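# Move the unnotched milled part onto station B's infeed plate

## Task

Along the track are three vise stations: A toward -y, B in the middle, C toward +y. Each outfeed tray carries two milled parts, six in all. Exactly one part lacks notches in the long walls of its pocket. Identify that part and place it entirely on station B's infeed plate, pocket pointing up or down and not resting on the plate's pins (it does not have to touch them). The other five parts must stay roughly where they started, lying flat with the same side up. The result must hold without the robot's help, so release the part and move the gripper away at the end.

## Robot and tools

Robot: one Doosan M1013 arm carrying a Robotiq 2F-140 two-finger gripper. It rides on a carriage along a floor track (the rail). There is a single camera, cam_wrist (504x504 fisheye), mounted on the wrist. A brief tug may act on a held part, or a loose object may get pushed.

Scene frame: fixed to the table. z = 0 is the tabletop and +z is up. The track lies along y at x = 0, and y = 0 is where the rail reads 0. The table starts at x = 0.31 m. The arm base is at x = 0, y about equal to the rail position, z = 0.03 m, and it faces +x. Station A is at the -y end and C at the +y end. The gripper's fingers point along its own +z axis and close along its own y axis. The reported end_effector_position is the point between the pads when closed. Closed fingertips reach about 33 mm past it; fully open, about 9 mm. While closing, the tips move roughly 24 mm further from the arm, so leave that room above any surface.

execute_actions(actions): runs a list of actions in order. Each action is an object with optional keys "rows", "steps", "until" and "rail". An empty list just returns the current state and images.
- rows: up to 15 rows for the single arm. Each row is applied for one control step (1/30 s). A row holds 9 numbers, each in [-1, 1], in this order: dx, dy, dz, rx, ry, rz, position, force_limit, speed.
- dx..rz are an offset, not a pose. They are expressed in the gripper's own axes and measured from the gripper's measured pose at the start of the action (for a call's first action, the last pose reported). Every row in the action refers to that same start, not to the previous row. Scale: 1.0 = 0.6 m for dx, dy, dz, and 180 degrees for rx, ry, rz, which together form one rotation vector. Each step the target is clipped to within 70 mm and 16 degrees of the measured pose. For gentle motion, increase the offset gradually row by row (adding 0.01 per row is 6 mm per step, 0.18 m/s); sudden starts can shake a part loose.
- position: absolute finger command. +1 is fully open (140 mm), about -0.8 is pads touching, -1 closes until blocked. force_limit: -1 about 14 N, 0 about 60 N, +1 about 107 N (parts up to 40 mm wide). speed: -1 about 30 mm/s, 0 about 140, +1 about 250.
- steps: 1 to 450, at least the number of rows, default 15. After the last row the arm keeps heading for that row's target with the same gripper command, so give long moves enough steps; if cut short, send the remainder next action.
- until: ends the action early when all listed conditions hold (it does not stop motion). Forms: {"rail": {"position_status": ["!=", "moving"]}}, numeric fields need a comparison ("=", "!=", "<", "<=", ">", ">="), {"all": {"status": "ended"}}, {"any": {"status": "ended"}}.
- rail: {"position_m": -2..2} is the absolute carriage target in metres along y; {"speed_m_s": 0.01..1} is top speed (starts at 1, persists); {"stop": true} alone halts it. Rows never move the carriage. After sending position_m, wait with until position_status != moving before moving to a scene point or finishing. Any out-of-range value or unknown name makes the whole call rejected.

zoom_image(camera, region): camera must be "cam_wrist"; region is [x0, y0, x1, y1] in image pixels, top-left origin, at most 504x504. Use it to check pocket walls for notches.

read_manual(section): returns licence texts only; it does not move anything.

finished_scene(scene): ends the current scene, cannot be undone. Call it only when the part sits released on B's plate and the rail has arrived.

Result lines: end_effector_position (m) and end_effector_quat_wxyz in the scene frame, plus velocities; the printed position can be off, more at long reach. "Hand target" is where the controller is now driving. Joint positions/velocities list rail, waist, shoulder, elbow, forearm roll, wrist pitch, wrist roll. Joint torques follow the same order minus the rail. position_measured is in counts (3 open, 230 pads together), not millimetres. object_status: 0 moving, 1 blocked while opening, 2 blocked while closing (a grip), 3 reached target or pads met. A grip is confirmed by 2. To squeeze harder, raise force_limit and change position slightly (e.g. -1 to -0.98). "pose unreachable" means the clearance check altered or blocked the command; the arm rests until new rows arrive, and the call continues. Rail position_status: moving, done, stopped, contact_stop (held back; re-read position once settled), time_out (check for obstruction, resend), stopped_with_arm (send rows the arm can follow, then resend position_m). position_answer not_taken means resend.

Avoid: knocking or dropping anything off the table (fails the task), slips, slams, hard pushes. A contact torque at a joint's load limit (waist/shoulder 323, elbow 152, wrist joints 42.7 N m) or an outside force of 144 N causes a 10 s stop and skips the rest of the call. Holding loads heats motors; heed MOTOR HOT warnings. The robot keeps holding the last command while you think, and the rail may still be moving.

Each tool is called after "Request:" in YAML: its name, and indented under it one key for each argument.

## Session

Request:
execute_actions:
  actions: []

Scene clock: 0.00 s.
end_effector_position=(+0.7366, +0.3800, +0.3402) position_measured=3 object_status=3 end_effector_quat_wxyz=(-0.282, +0.774, -0.008, -0.567) end_effector_velocity=(+0.000, +0.000, +0.000) end_effector_angular_velocity=(+0.000, +0.000, +0.000)
Joint positions: [-0.269  0.423  1.223  0.327  1.334  2.235  2.559]
Joint velocities: [0. 0. 0. 0. 0. 0. 0.]
Joint torques (N m, as the joint torque sensors report them, + toward a larger angle): no reading
Hand target: +0.737, +0.380, +0.340; -0.282, +0.774, -0.008, -0.567
rail: position_m=-0.269 position_m_goal=-0.269 speed_m_s=1.00 position_status=done position_answer=taken refusals=0

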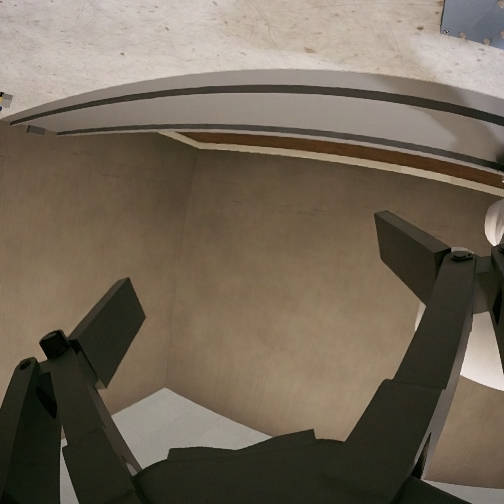

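Request:
execute_actions:
  actions:
    - {"rows":[[-0.585,0.459,-0.152,-0.194,0.391,-0.006,1,0,0]],"steps":60}

Scene clock: 5.43 s.
end_effector_position=(+0.5984, +0.0002, +0.5495) position_measured=3 object_status=3 end_effector_quat_wxyz=(-0.001, +1.000, -0.001, -0.000) end_effector_velocity=(-0.000, -0.000, +0.000) end_effector_angular_velocity=(+0.000, -0.000, -0.000)
Joint positions: [-0.269  0.369  0.167  1.246  0.002  1.728  1.942]
Joint velocities: [ 0. -0. -0.  0.  0.  0. -0.]
Joint torques (N m, as the joint torque sensors report them, + toward a larger angle): [  6.6  -54.15 -41.38   4.2   -0.06  -0.46]
Hand target: +0.598, +0.000, +0.550; -0.001, +1.000, -0.001, -0.000
Off the commanded pose: 0.001 m, 0 deg.
rail: position_m=-0.269 position_m_goal=-0.269 speed_m_s=1.00 position_status=done position_answer=taken refusals=0

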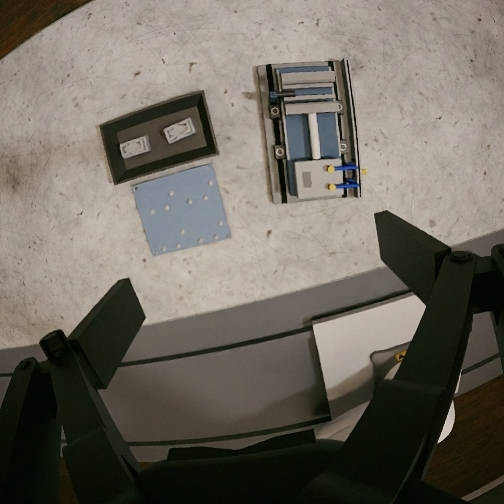

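Request:
zoom_image:
  camera: "cam_wrist"
  region: [90,70,250,260]

Request:
execute_actions:
  actions:
    - {"rows":[[0.1,-0.25,0.42,0,0,0,1,0,0]],"steps":35}

Region (90, 70, 250, 260) of cam_wrist's 504x504 image, scaled by 2.653, with more detail than that image has; it fills the left 424 columns of this view, and the rest is white.

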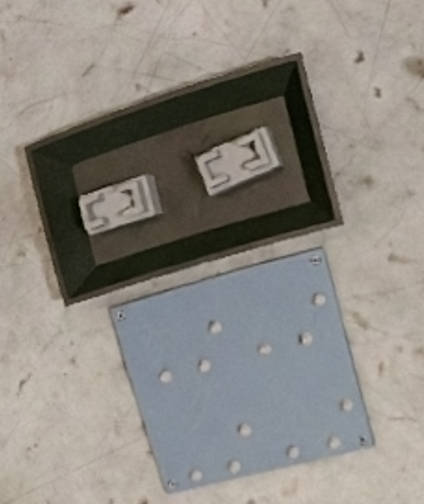

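Scene clock: 7.70 s.
end_effector_position=(+0.6589, +0.1508, +0.2980) position_measured=3 object_status=3 end_effector_quat_wxyz=(-0.001, +1.000, -0.001, -0.000) end_effector_velocity=(+0.000, +0.000, -0.000) end_effector_angular_velocity=(-0.000, +0.000, +0.000)
Joint positions: [-0.269  0.522  0.389  1.408  0.002  1.343  2.094]
Joint velocities: [-0.  0.  0. -0. -0. -0.  0.]
Joint torques (N m, as the joint torque sensors report them, + toward a larger angle): [  2.31 -73.49 -41.24   4.39  -0.08  -0.32]
Hand target: +0.659, +0.151, +0.298; -0.001, +1.000, -0.001, -0.000
Off the commanded pose: 0.000 m, 0 deg.
rail: position_m=-0.269 position_m_goal=-0.269 speed_m_s=1.00 position_status=done position_answer=taken refusals=0

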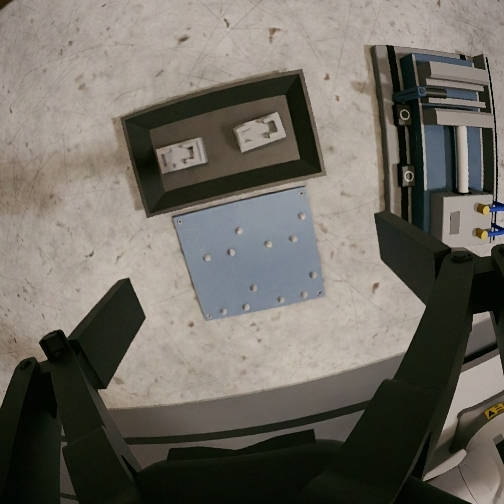

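Request:
zoom_image:
  camera: "cam_wrist"
  region: [140,90,310,190]

Region (140, 90, 310, 190) of cam_wrist's 504x504 image, scaled by 2.965, with more detail than that image has; it fills the top 296 rows of this view, and the rest is white.

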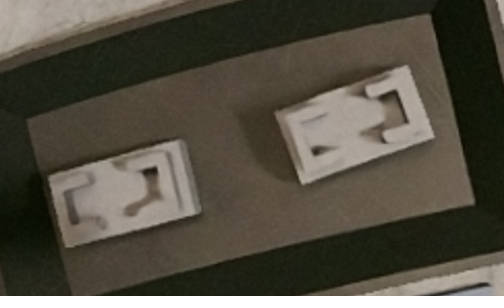

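Request:
execute_actions:
  actions:
    - {"rows":[[0,0,-0.2,0,0,0,1,0,0]],"rail":{"position_m":0.95},"steps":90,"until":{"rail":{"position_status":["!=","moving"]}}}

Scene clock: 12.50 s.
end_effector_position=(+0.6588, +1.3699, +0.4180) position_measured=3 object_status=3 end_effector_quat_wxyz=(-0.001, +1.000, -0.001, -0.000) end_effector_velocity=(-0.000, +0.007, +0.000) end_effector_angular_velocity=(+0.000, -0.000, +0.000)
Joint positions: [0.951 0.522 0.364 1.227 0.002 1.549 2.094]
Joint velocities: [ 0.007 -0.    -0.     0.     0.     0.    -0.   ]
Joint torques (N m, as the joint torque sensors report them, + toward a larger angle): [ -7.54 -85.57 -40.86   3.98   0.14  -0.92]
Hand target: +0.659, +1.369, +0.418; -0.001, +1.000, -0.001, -0.000
Off the commanded pose: 0.000 m, 0 deg.
rail: position_m=0.951 position_m_goal=0.950 speed_m_s=1.00 position_status=done position_answer=taken refusals=0

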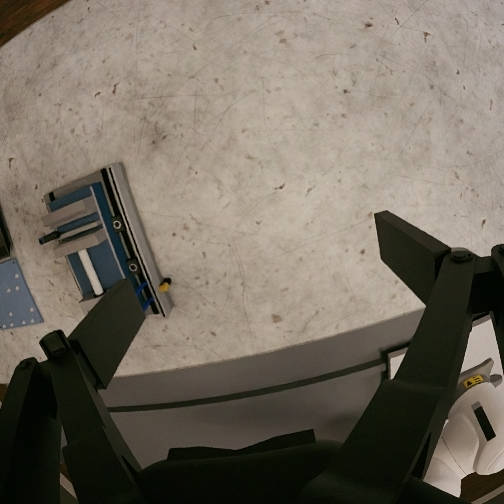

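Request:
execute_actions:
  actions:
    - {"rows":[[0,0,0.2,0,0,0,1,0,0]],"rail":{"position_m":1.5},"steps":90,"until":{"rail":{"position_status":["!=","moving"]}}}

Request:
zoom_image:
  camera: "cam_wrist"
  region: [100,60,350,230]

Scene clock: 14.90 s.
end_effector_position=(+0.6589, +1.9202, +0.2979) position_measured=3 object_status=3 end_effector_quat_wxyz=(-0.001, +1.000, -0.001, -0.000) end_effector_velocity=(+0.000, +0.003, -0.001) end_effector_angular_velocity=(-0.001, +0.001, -0.002)
Joint positions: [1.501 0.522 0.389 1.408 0.002 1.343 2.094]
Joint velocities: [ 0.005 -0.002 -0.     0.001 -0.    -0.    -0.   ]
Joint torques (N m, as the joint torque sensors report them, + toward a larger angle): [ -9.25 -88.08 -41.02   4.06   0.21  -0.3 ]
Hand target: +0.659, +1.919, +0.298; -0.001, +1.000, -0.001, -0.000
Off the commanded pose: 0.000 m, 0 deg.
rail: position_m=1.501 position_m_goal=1.500 speed_m_s=1.00 position_status=done position_answer=taken refusals=0

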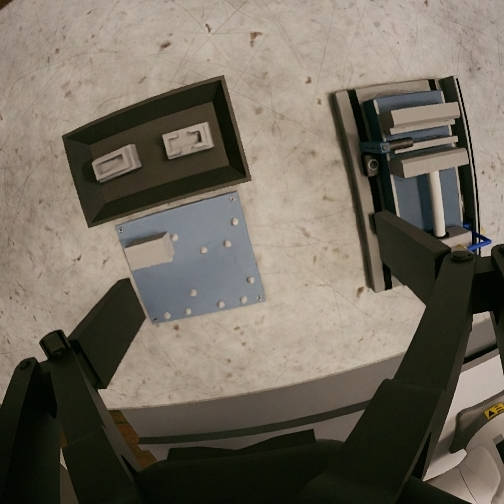

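Region (100, 60, 350, 230) of cam_wrist's 504x504 image, scaled by 2.016, with more detail than that image has; it fills the top 343 rows of this view, and the rest is white.

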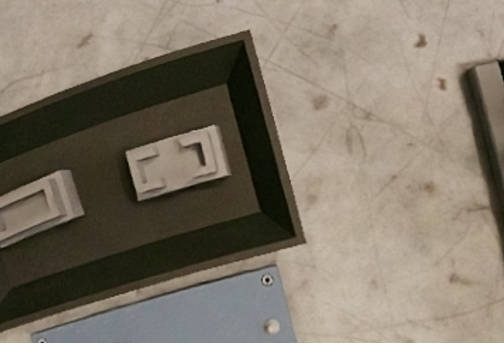

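Request:
execute_actions:
  actions:
    - {"rows":[[0.16,0.217,0.22,0,0,0,1,0,0]],"rail":{"position_m":1.8},"steps":28}

Scene clock: 21.37 s.
end_effector_position=(+0.7549, +2.0895, +0.1658) position_measured=3 object_status=3 end_effector_quat_wxyz=(-0.001, +1.000, -0.001, -0.000) end_effector_velocity=(+0.000, -0.001, -0.000) end_effector_angular_velocity=(+0.000, -0.000, +0.000)
Joint positions: [1.8   0.322 0.5   1.492 0.002 1.149 1.894]
Joint velocities: [-0.001 -0.     0.     0.     0.    -0.    -0.   ]
Joint torques (N m, as the joint torque sensors report them, + toward a larger angle): [ -0.55 -85.38 -39.16   4.07  -0.5   -0.79]
Hand target: +0.755, +2.090, +0.166; -0.001, +1.000, -0.001, -0.000
Off the commanded pose: 0.000 m, 0 deg.
rail: position_m=1.800 position_m_goal=1.800 speed_m_s=1.00 position_status=done position_answer=taken refusals=0

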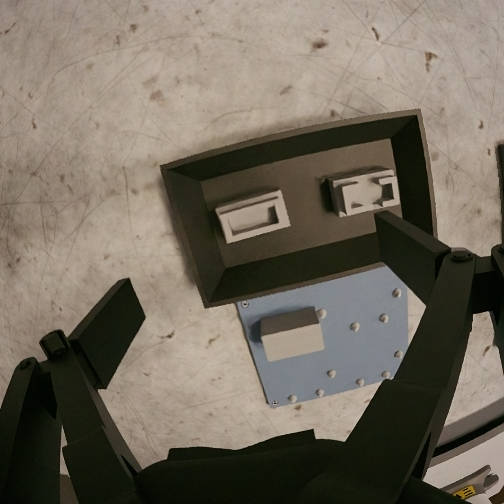

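Request:
execute_actions:
  actions:
    - {"rows":[[0.007,-0.005,0.07,0,0,0.5,0.2,0,0]],"steps":28}

Scene clock: 24.07 s.
end_effector_position=(+0.7590, +2.0924, +0.1237) position_measured=104 object_status=3 end_effector_quat_wxyz=(-0.015, +0.744, -0.668, -0.015) end_effector_velocity=(-0.003, -0.001, -0.000) end_effector_angular_velocity=(-0.190, +0.011, -1.346)
Joint positions: [1.8   0.308 0.531 1.526 0.047 1.074 3.321]
Joint velocities: [-0.     0.08   0.003 -0.01  -0.221  0.012  1.53 ]
Joint torques (N m, as the joint torque sensors report them, + toward a larger angle): [  9.24 -86.98 -38.42   3.84   0.39  -0.25]
Hand target: +0.759, +2.092, +0.124; -0.006, +0.710, -0.704, -0.005
Off the commanded pose: 0.000 m, 7 deg.
rail: position_m=1.800 position_m_goal=1.800 speed_m_s=1.00 position_status=done position_answer=taken refusals=0

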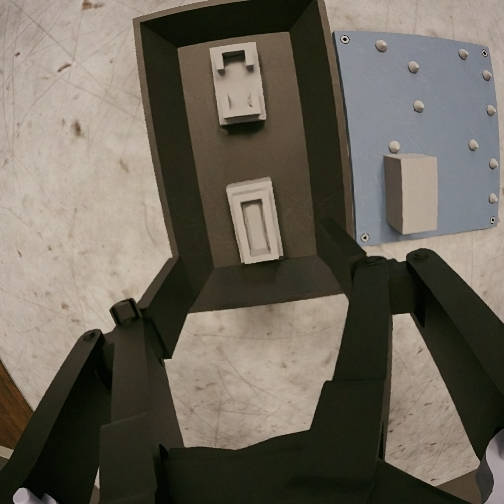

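Request:
execute_actions:
  actions:
    - {"rows":[[0,0,0.07,0,0,0.034,0.1,0,0]],"steps":14}

Scene clock: 25.10 s.
end_effector_position=(+0.7590, +2.0942, +0.0818) position_measured=117 object_status=3 end_effector_quat_wxyz=(-0.014, +0.707, -0.707, -0.016) end_effector_velocity=(+0.000, -0.000, +0.000) end_effector_angular_velocity=(+0.000, -0.000, -0.000)
Joint positions: [1.8   0.311 0.565 1.555 0.048 1.011 3.427]
Joint velocities: [ 0. -0.  0. -0.  0. -0. -0.]
Joint torques (N m, as the joint torque sensors report them, + toward a larger angle): [  3.01 -84.59 -35.77   4.15  -0.42  -0.86]
Hand target: +0.759, +2.094, +0.082; -0.014, +0.707, -0.707, -0.016
Off the commanded pose: 0.000 m, 0 deg.
rail: position_m=1.800 position_m_goal=1.800 speed_m_s=1.00 position_status=done position_answer=taken refusals=0

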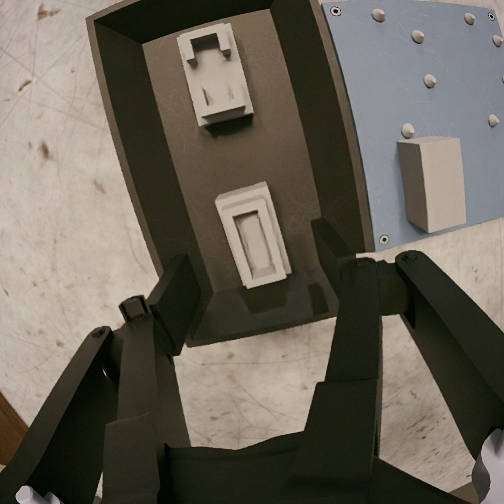

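Request:
execute_actions:
  actions:
    - {"rows":[[0,0,0.05,0,0.0135,0,-0.05,0,0]],"steps":14}

Scene clock: 27.23 s.
end_effector_position=(+0.7590, +2.0955, +0.0518) position_measured=135 object_status=3 end_effector_quat_wxyz=(+0.001, +0.707, -0.707, -0.001) end_effector_velocity=(+0.000, +0.000, +0.000) end_effector_angular_velocity=(-0.000, -0.000, +0.000)
Joint positions: [1.8   0.329 0.599 1.561 0.001 0.984 3.47 ]
Joint velocities: [ 0.  0.  0. -0. -0. -0.  0.]
Joint torques (N m, as the joint torque sensors report them, + toward a larger angle): [  4.08 -89.88 -35.23   3.85  -0.13  -0.83]
Hand target: +0.759, +2.095, +0.052; +0.001, +0.707, -0.707, -0.001
Off the commanded pose: 0.000 m, 0 deg.
rail: position_m=1.800 position_m_goal=1.800 speed_m_s=1.00 position_status=done position_answer=taken refusals=0

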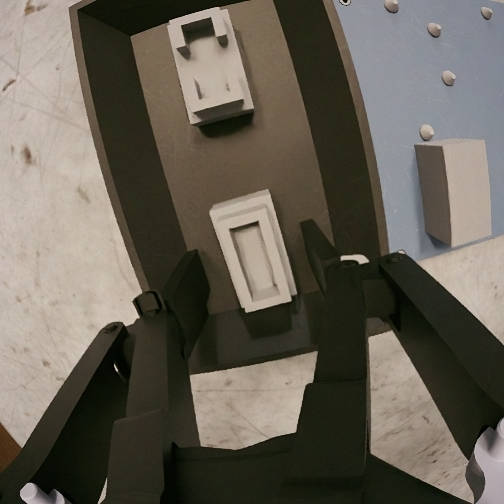

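Request:
execute_actions:
  actions:
    - {"rows":[[-0.004,0.004,0.012,0,0,0,-0.05,0,0]],"steps":8}
    - {"rows":[[0,0,0,0,0,0,-1,0.6,0]],"steps":14}

Scene clock: 29.03 s.
end_effector_position=(+0.7569, +2.0979, +0.0453) position_measured=186 object_status=0 end_effector_quat_wxyz=(+0.000, +0.707, -0.707, -0.000) end_effector_velocity=(-0.001, -0.000, -0.002) end_effector_angular_velocity=(-0.001, +0.002, -0.000)
Joint positions: [1.8   0.332 0.603 1.568 0.001 0.972 3.473]
Joint velocities: [ 0.    -0.     0.001  0.001  0.    -0.    -0.   ]
Joint torques (N m, as the joint torque sensors report them, + toward a larger angle): [ 5.2  -2.88 20.4   4.56  3.72 -0.93]
Hand target: +0.757, +2.098, +0.045; +0.001, +0.707, -0.707, -0.001
Off the commanded pose: 0.001 m, 0 deg.
rail: position_m=1.800 position_m_goal=1.800 speed_m_s=1.00 position_status=done position_answer=taken refusals=0

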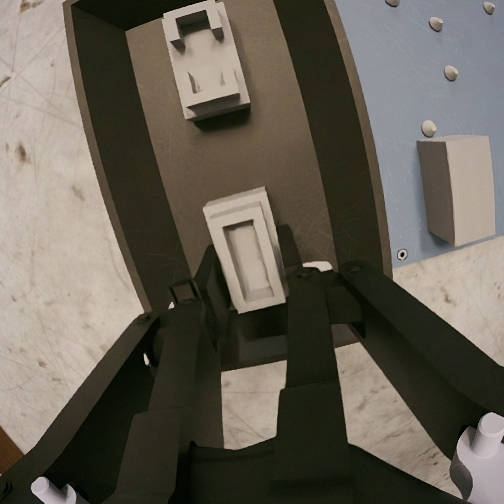

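Pressing hard on the floor; relieve.

Request:
execute_actions:
  actions:
    - {"rows":[[0,0,-0.008,0,0,0,-0.98,0.6,0]],"steps":12}

Scene clock: 39.60 s.
end_effector_position=(+0.7578, +2.0982, +0.0465) position_measured=186 object_status=2 end_effector_quat_wxyz=(-0.001, +0.707, -0.707, -0.000) end_effector_velocity=(-0.000, -0.000, +0.000) end_effector_angular_velocity=(-0.000, -0.000, -0.000)
Joint positions: [1.8   0.332 0.602 1.566 0.001 0.972 3.473]
Joint velocities: [ 0. -0. -0. -0. -0.  0.  0.]
Joint torques (N m, as the joint torque sensors report them, + toward a larger angle): [  6.66 -72.5  -27.9    4.73  -0.96  -0.83]
Hand target: +0.758, +2.098, +0.046; -0.001, +0.707, -0.707, -0.000
Off the commanded pose: 0.004 m, 0 deg.
FORCE FAULT: contact force on the arm reached its limit, and the arm stopped for 10 seconds. The contact can be on any part of the arm, not only on its tool. The arm ran no command of this call. The arm holds still and accepts commands again. Move the arm away from the contact; if what it grips holds it there, let go first. Pushing or pulling that hard again can fault the arm again.
rail: position_m=1.800 position_m_goal=1.800 speed_m_s=1.00 position_status=done position_answer=taken refusals=0

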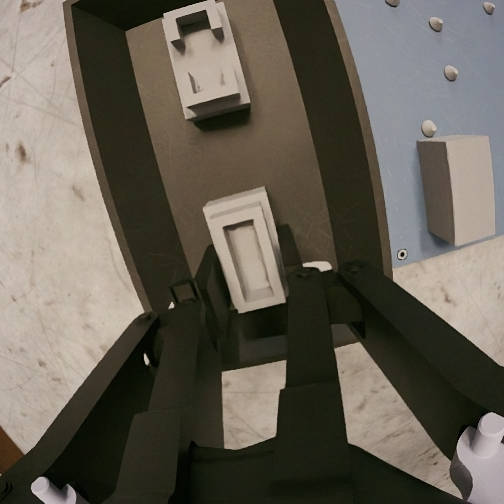

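Request:
execute_actions:
  actions:
    - {"rows":[[0,0,-0.01,0,0,0,-1,0.6,0],[0,0,-0.02,0,0,0,-1,0.6,0],[0,0,-0.035,0,0,0,-1,0.6,0],[0,0,-0.05,0,0,0,-1,0.6,0],[0,0,-0.07,0,0,0,-1,0.6,0],[0,0,-0.09,0,0,0,-1,0.6,0],[0,0,-0.12,0,0,0,-1,0.6,0],[0,0,-0.15,0,0,0,-1,0.6,0],[0,0,-0.18,0,0,0,-1,0.6,0],[0,0,-0.22,0,0,0,-1,0.6,0],[0,0,-0.26,0,0,0,-1,0.6,0],[0,0,-0.3,0,0,0,-1,0.6,0],[0,0,-0.35,0,0,0,-1,0.6,0],[0,0,-0.4,0,0,0,-1,0.6,0]],"steps":22}
    - {"rail":{"position_m":-0.152},"steps":50}
    - {"rows":[[0,0.05,0,0,0,0,-1,0.6,0],[0,0.1,0,0,0,0,-1,0.6,0],[0,0.15,0,0,0,0,-1,0.6,0],[0,0.2,0,0,0,0,-1,0.6,0],[0,0.25,0,0,0,0,-1,0.6,0],[0,0.3,0,0,0,0,-1,0.6,0],[0,0.365,0,0,0,0,-1,0.6,0]],"steps":60,"until":{"rail":{"position_status":["!=","moving"]}}}
    - {"rows":[[0,0,0.04,0,0,0,-1,0.6,0],[0,0,0.08,0,0,0,-1,0.6,0],[0,0,0.12,0,0,0,-1,0.6,0],[0,0,0.16,0,0,0,-1,0.6,0],[0,0,0.2,0,0,0,-1,0.6,0],[0,0,0.24,0,0,0,-1,0.6,0],[0,0,0.27,0,0,0,-1,0.6,0]],"steps":18}

Scene clock: 49.03 s.
end_effector_position=(+0.5387, +0.1459, +0.1240) position_measured=186 object_status=2 end_effector_quat_wxyz=(-0.001, +0.707, -0.707, +0.000) end_effector_velocity=(+0.000, +0.000, -0.000) end_effector_angular_velocity=(+0.001, +0.000, -0.001)
Joint positions: [-0.152  0.449  0.26   1.931  0.     0.949  3.59 ]
Joint velocities: [ 0.    -0.     0.001 -0.     0.001 -0.001 -0.   ]
Joint torques (N m, as the joint torque sensors report them, + toward a larger angle): [  5.06 -58.81 -35.01   3.59  -0.38  -0.65]
Hand target: +0.539, +0.146, +0.124; -0.001, +0.707, -0.707, -0.000
Off the commanded pose: 0.000 m, 0 deg.
rail: position_m=-0.152 position_m_goal=-0.152 speed_m_s=1.00 position_status=done position_answer=taken refusals=0

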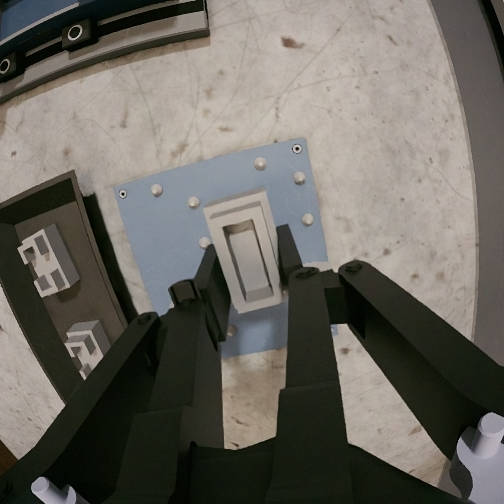

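Request:
execute_actions:
  actions:
    - {"rows":[[0,0,0.02,0,0,0,-1,0.6,0],[0,0,0.04,0,0,0,-1,0.6,0],[0,0,0.06,0,0,0,-1,0.6,0],[0,0,0.085,0,0,0,-1,0.6,0]],"steps":12}

Scene clock: 50.80 s.
end_effector_position=(+0.5387, +0.1458, +0.0730) position_measured=186 object_status=2 end_effector_quat_wxyz=(-0.001, +0.707, -0.707, -0.000) end_effector_velocity=(+0.001, +0.001, +0.001) end_effector_angular_velocity=(+0.001, -0.003, -0.000)
Joint positions: [-0.152  0.449  0.315  1.971  0.001  0.855  3.59 ]
Joint velocities: [ 0.    -0.     0.    -0.002  0.    -0.001 -0.   ]
Joint torques (N m, as the joint torque sensors report them, + toward a larger angle): [  2.03 -60.15 -33.03   3.28  -0.56  -0.25]
Hand target: +0.539, +0.146, +0.073; -0.001, +0.707, -0.707, +0.000
Off the commanded pose: 0.000 m, 0 deg.
rail: position_m=-0.152 position_m_goal=-0.152 speed_m_s=1.00 position_status=done position_answer=taken refusals=0

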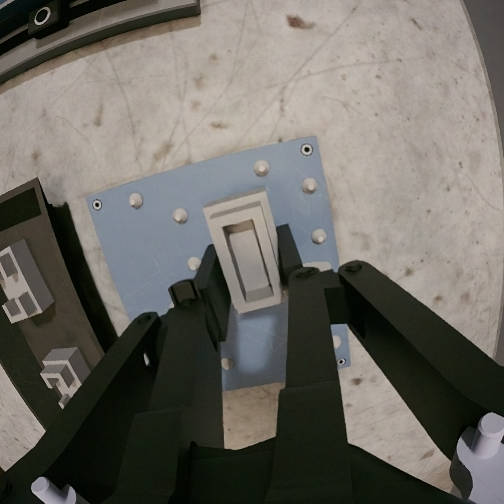

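Request:
execute_actions:
  actions:
    - {"rows":[[0.012,-0.008,0,0,0,0,-1,0.6,0],[0.012,-0.008,0.008,0,0,0,-1,0.6,0],[0.012,-0.008,0.016,0,0,0,-1,0.6,0],[0.012,-0.008,0.024,0,0,0,-1,0.6,0]],"steps":12}

Scene clock: 54.47 s.
end_effector_position=(+0.5436, +0.1386, +0.0587) position_measured=186 object_status=2 end_effector_quat_wxyz=(-0.001, +0.707, -0.707, +0.000) end_effector_velocity=(-0.000, -0.000, -0.000) end_effector_angular_velocity=(-0.000, +0.000, -0.000)
Joint positions: [-0.152  0.435  0.333  1.979  0.     0.829  3.576]
Joint velocities: [ 0.    -0.    -0.     0.001  0.    -0.    -0.   ]
Joint torques (N m, as the joint torque sensors report them, + toward a larger angle): [  4.41 -62.96 -33.29   3.47  -0.11  -0.67]
Hand target: +0.544, +0.139, +0.059; -0.001, +0.707, -0.707, -0.000
Off the commanded pose: 0.000 m, 0 deg.
rail: position_m=-0.152 position_m_goal=-0.152 speed_m_s=1.00 position_status=done position_answer=taken refusals=0

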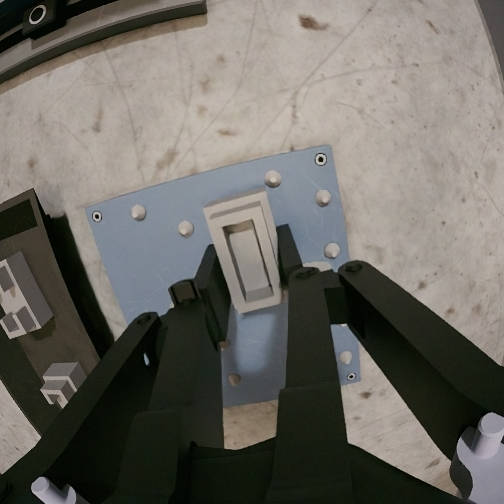

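Request:
execute_actions:
  actions:
    - {"rows":[[-0.002,-0.003,0.004,0,0,0,-1,0.6,0],[-0.002,-0.003,0.008,0,0,0,-1,0.6,0],[-0.002,-0.003,0.011,0,0,0,-1,0.6,0]],"steps":9}

Scene clock: 56.03 s.
end_effector_position=(+0.5454, +0.1399, +0.0521) position_measured=186 object_status=2 end_effector_quat_wxyz=(-0.001, +0.707, -0.707, +0.000) end_effector_velocity=(-0.001, +0.000, -0.000) end_effector_angular_velocity=(-0.000, +0.000, +0.000)
Joint positions: [-0.152  0.435  0.343  1.979  0.001  0.818  3.577]
Joint velocities: [ 0.     0.001 -0.     0.001 -0.    -0.001  0.   ]
Joint torques (N m, as the joint torque sensors report them, + toward a larger angle): [  5.38 -64.58 -31.42   3.26   0.03  -0.74]
Hand target: +0.545, +0.140, +0.052; -0.001, +0.707, -0.707, +0.000
Off the commanded pose: 0.000 m, 0 deg.
rail: position_m=-0.152 position_m_goal=-0.152 speed_m_s=1.00 position_status=done position_answer=taken refusals=0

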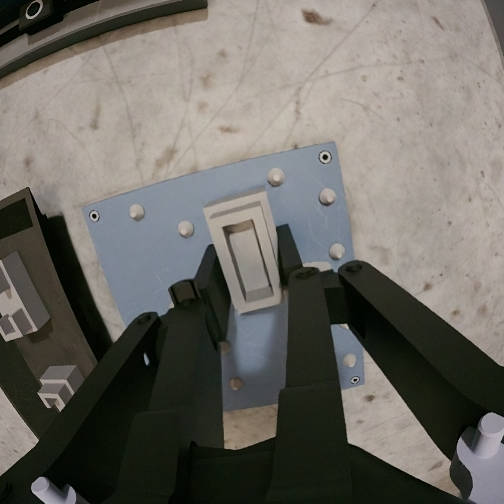

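Request:
execute_actions:
  actions:
    - {"rows":[[0,0,0.003,0,0,0,-1,0.6,0],[0,0,0.005,0,0,0,-1,0.6,0]],"steps":7}

Scene clock: 56.97 s.
end_effector_position=(+0.5454, +0.1399, +0.0491) position_measured=186 object_status=2 end_effector_quat_wxyz=(-0.001, +0.707, -0.707, +0.000) end_effector_velocity=(+0.000, +0.000, -0.000) end_effector_angular_velocity=(+0.000, -0.001, -0.000)
Joint positions: [-0.152  0.435  0.347  1.981  0.     0.813  3.577]
Joint velocities: [ 0.     0.    -0.     0.    -0.    -0.001 -0.   ]
Joint torques (N m, as the joint torque sensors report them, + toward a larger angle): [  3.19 -57.28 -31.61   3.58  -0.12  -0.83]
Hand target: +0.545, +0.140, +0.049; -0.001, +0.707, -0.707, +0.000
Off the commanded pose: 0.000 m, 0 deg.
rail: position_m=-0.152 position_m_goal=-0.152 speed_m_s=1.00 position_status=done position_answer=taken refusals=0

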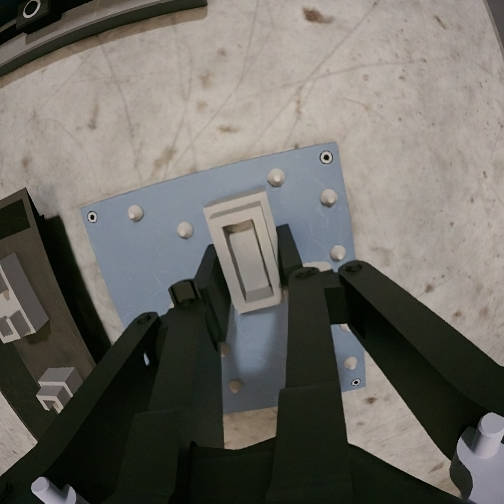

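Possibly touching; release and rise.

Request:
execute_actions:
  actions:
    - {"rows":[[0,0,0,0,0,0,-0.33,0,-0.6]],"steps":8}
    - {"rows":[[0,0,-0.01,0,0,0,-0.33,0,0],[0,0,-0.03,0,0,0,-0.33,0,0],[0,0,-0.06,0,0,0,-0.33,0,0],[0,0,-0.1,0,0,0,-0.33,0,0],[0,0,-0.15,0,0,0,1,0,0],[0,0,-0.2,0,0,0,1,0,0],[0,0,-0.3,0,0,0,1,0,0]],"steps":18}

Request:
zoom_image:
  camera: "cam_wrist"
  region: [150,100,350,300]

Scene clock: 59.83 s.
end_effector_position=(+0.5449, +0.1397, +0.2289) position_measured=75 object_status=0 end_effector_quat_wxyz=(-0.001, +0.707, -0.707, -0.000) end_effector_velocity=(+0.001, +0.001, +0.002) end_effector_angular_velocity=(-0.000, +0.001, +0.000)
Joint positions: [-0.152  0.435  0.175  1.823  0.001  1.142  3.577]
Joint velocities: [ 0.     0.     0.001 -0.005  0.     0.005 -0.   ]
Joint torques (N m, as the joint torque sensors report them, + toward a larger angle): [  1.17 -55.43 -39.     4.11   0.23  -0.69]
Hand target: +0.545, +0.140, +0.229; -0.001, +0.707, -0.707, -0.000
Off the commanded pose: 0.000 m, 0 deg.
rail: position_m=-0.152 position_m_goal=-0.152 speed_m_s=1.00 position_status=done position_answer=taken refusals=0

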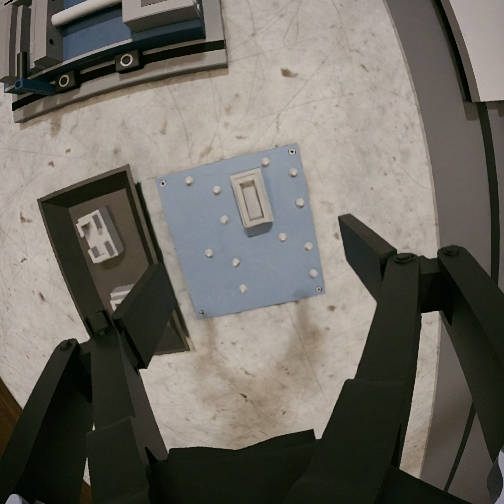

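Region (150, 100, 350, 300) of cam_wrist's 504x504 image, scaled by 2.520, with more detail than that image has.

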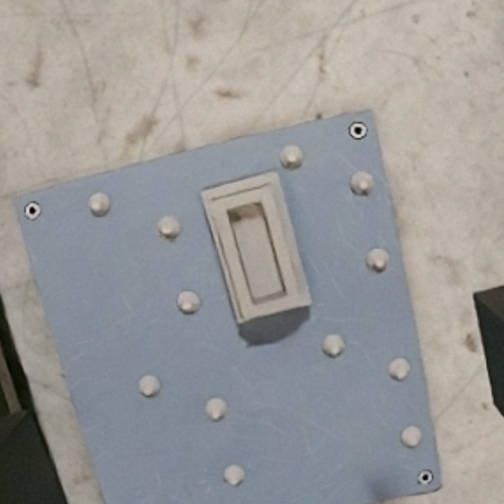

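Request:
finished_scene:
  scene: 1

The scene is finished: the task was done.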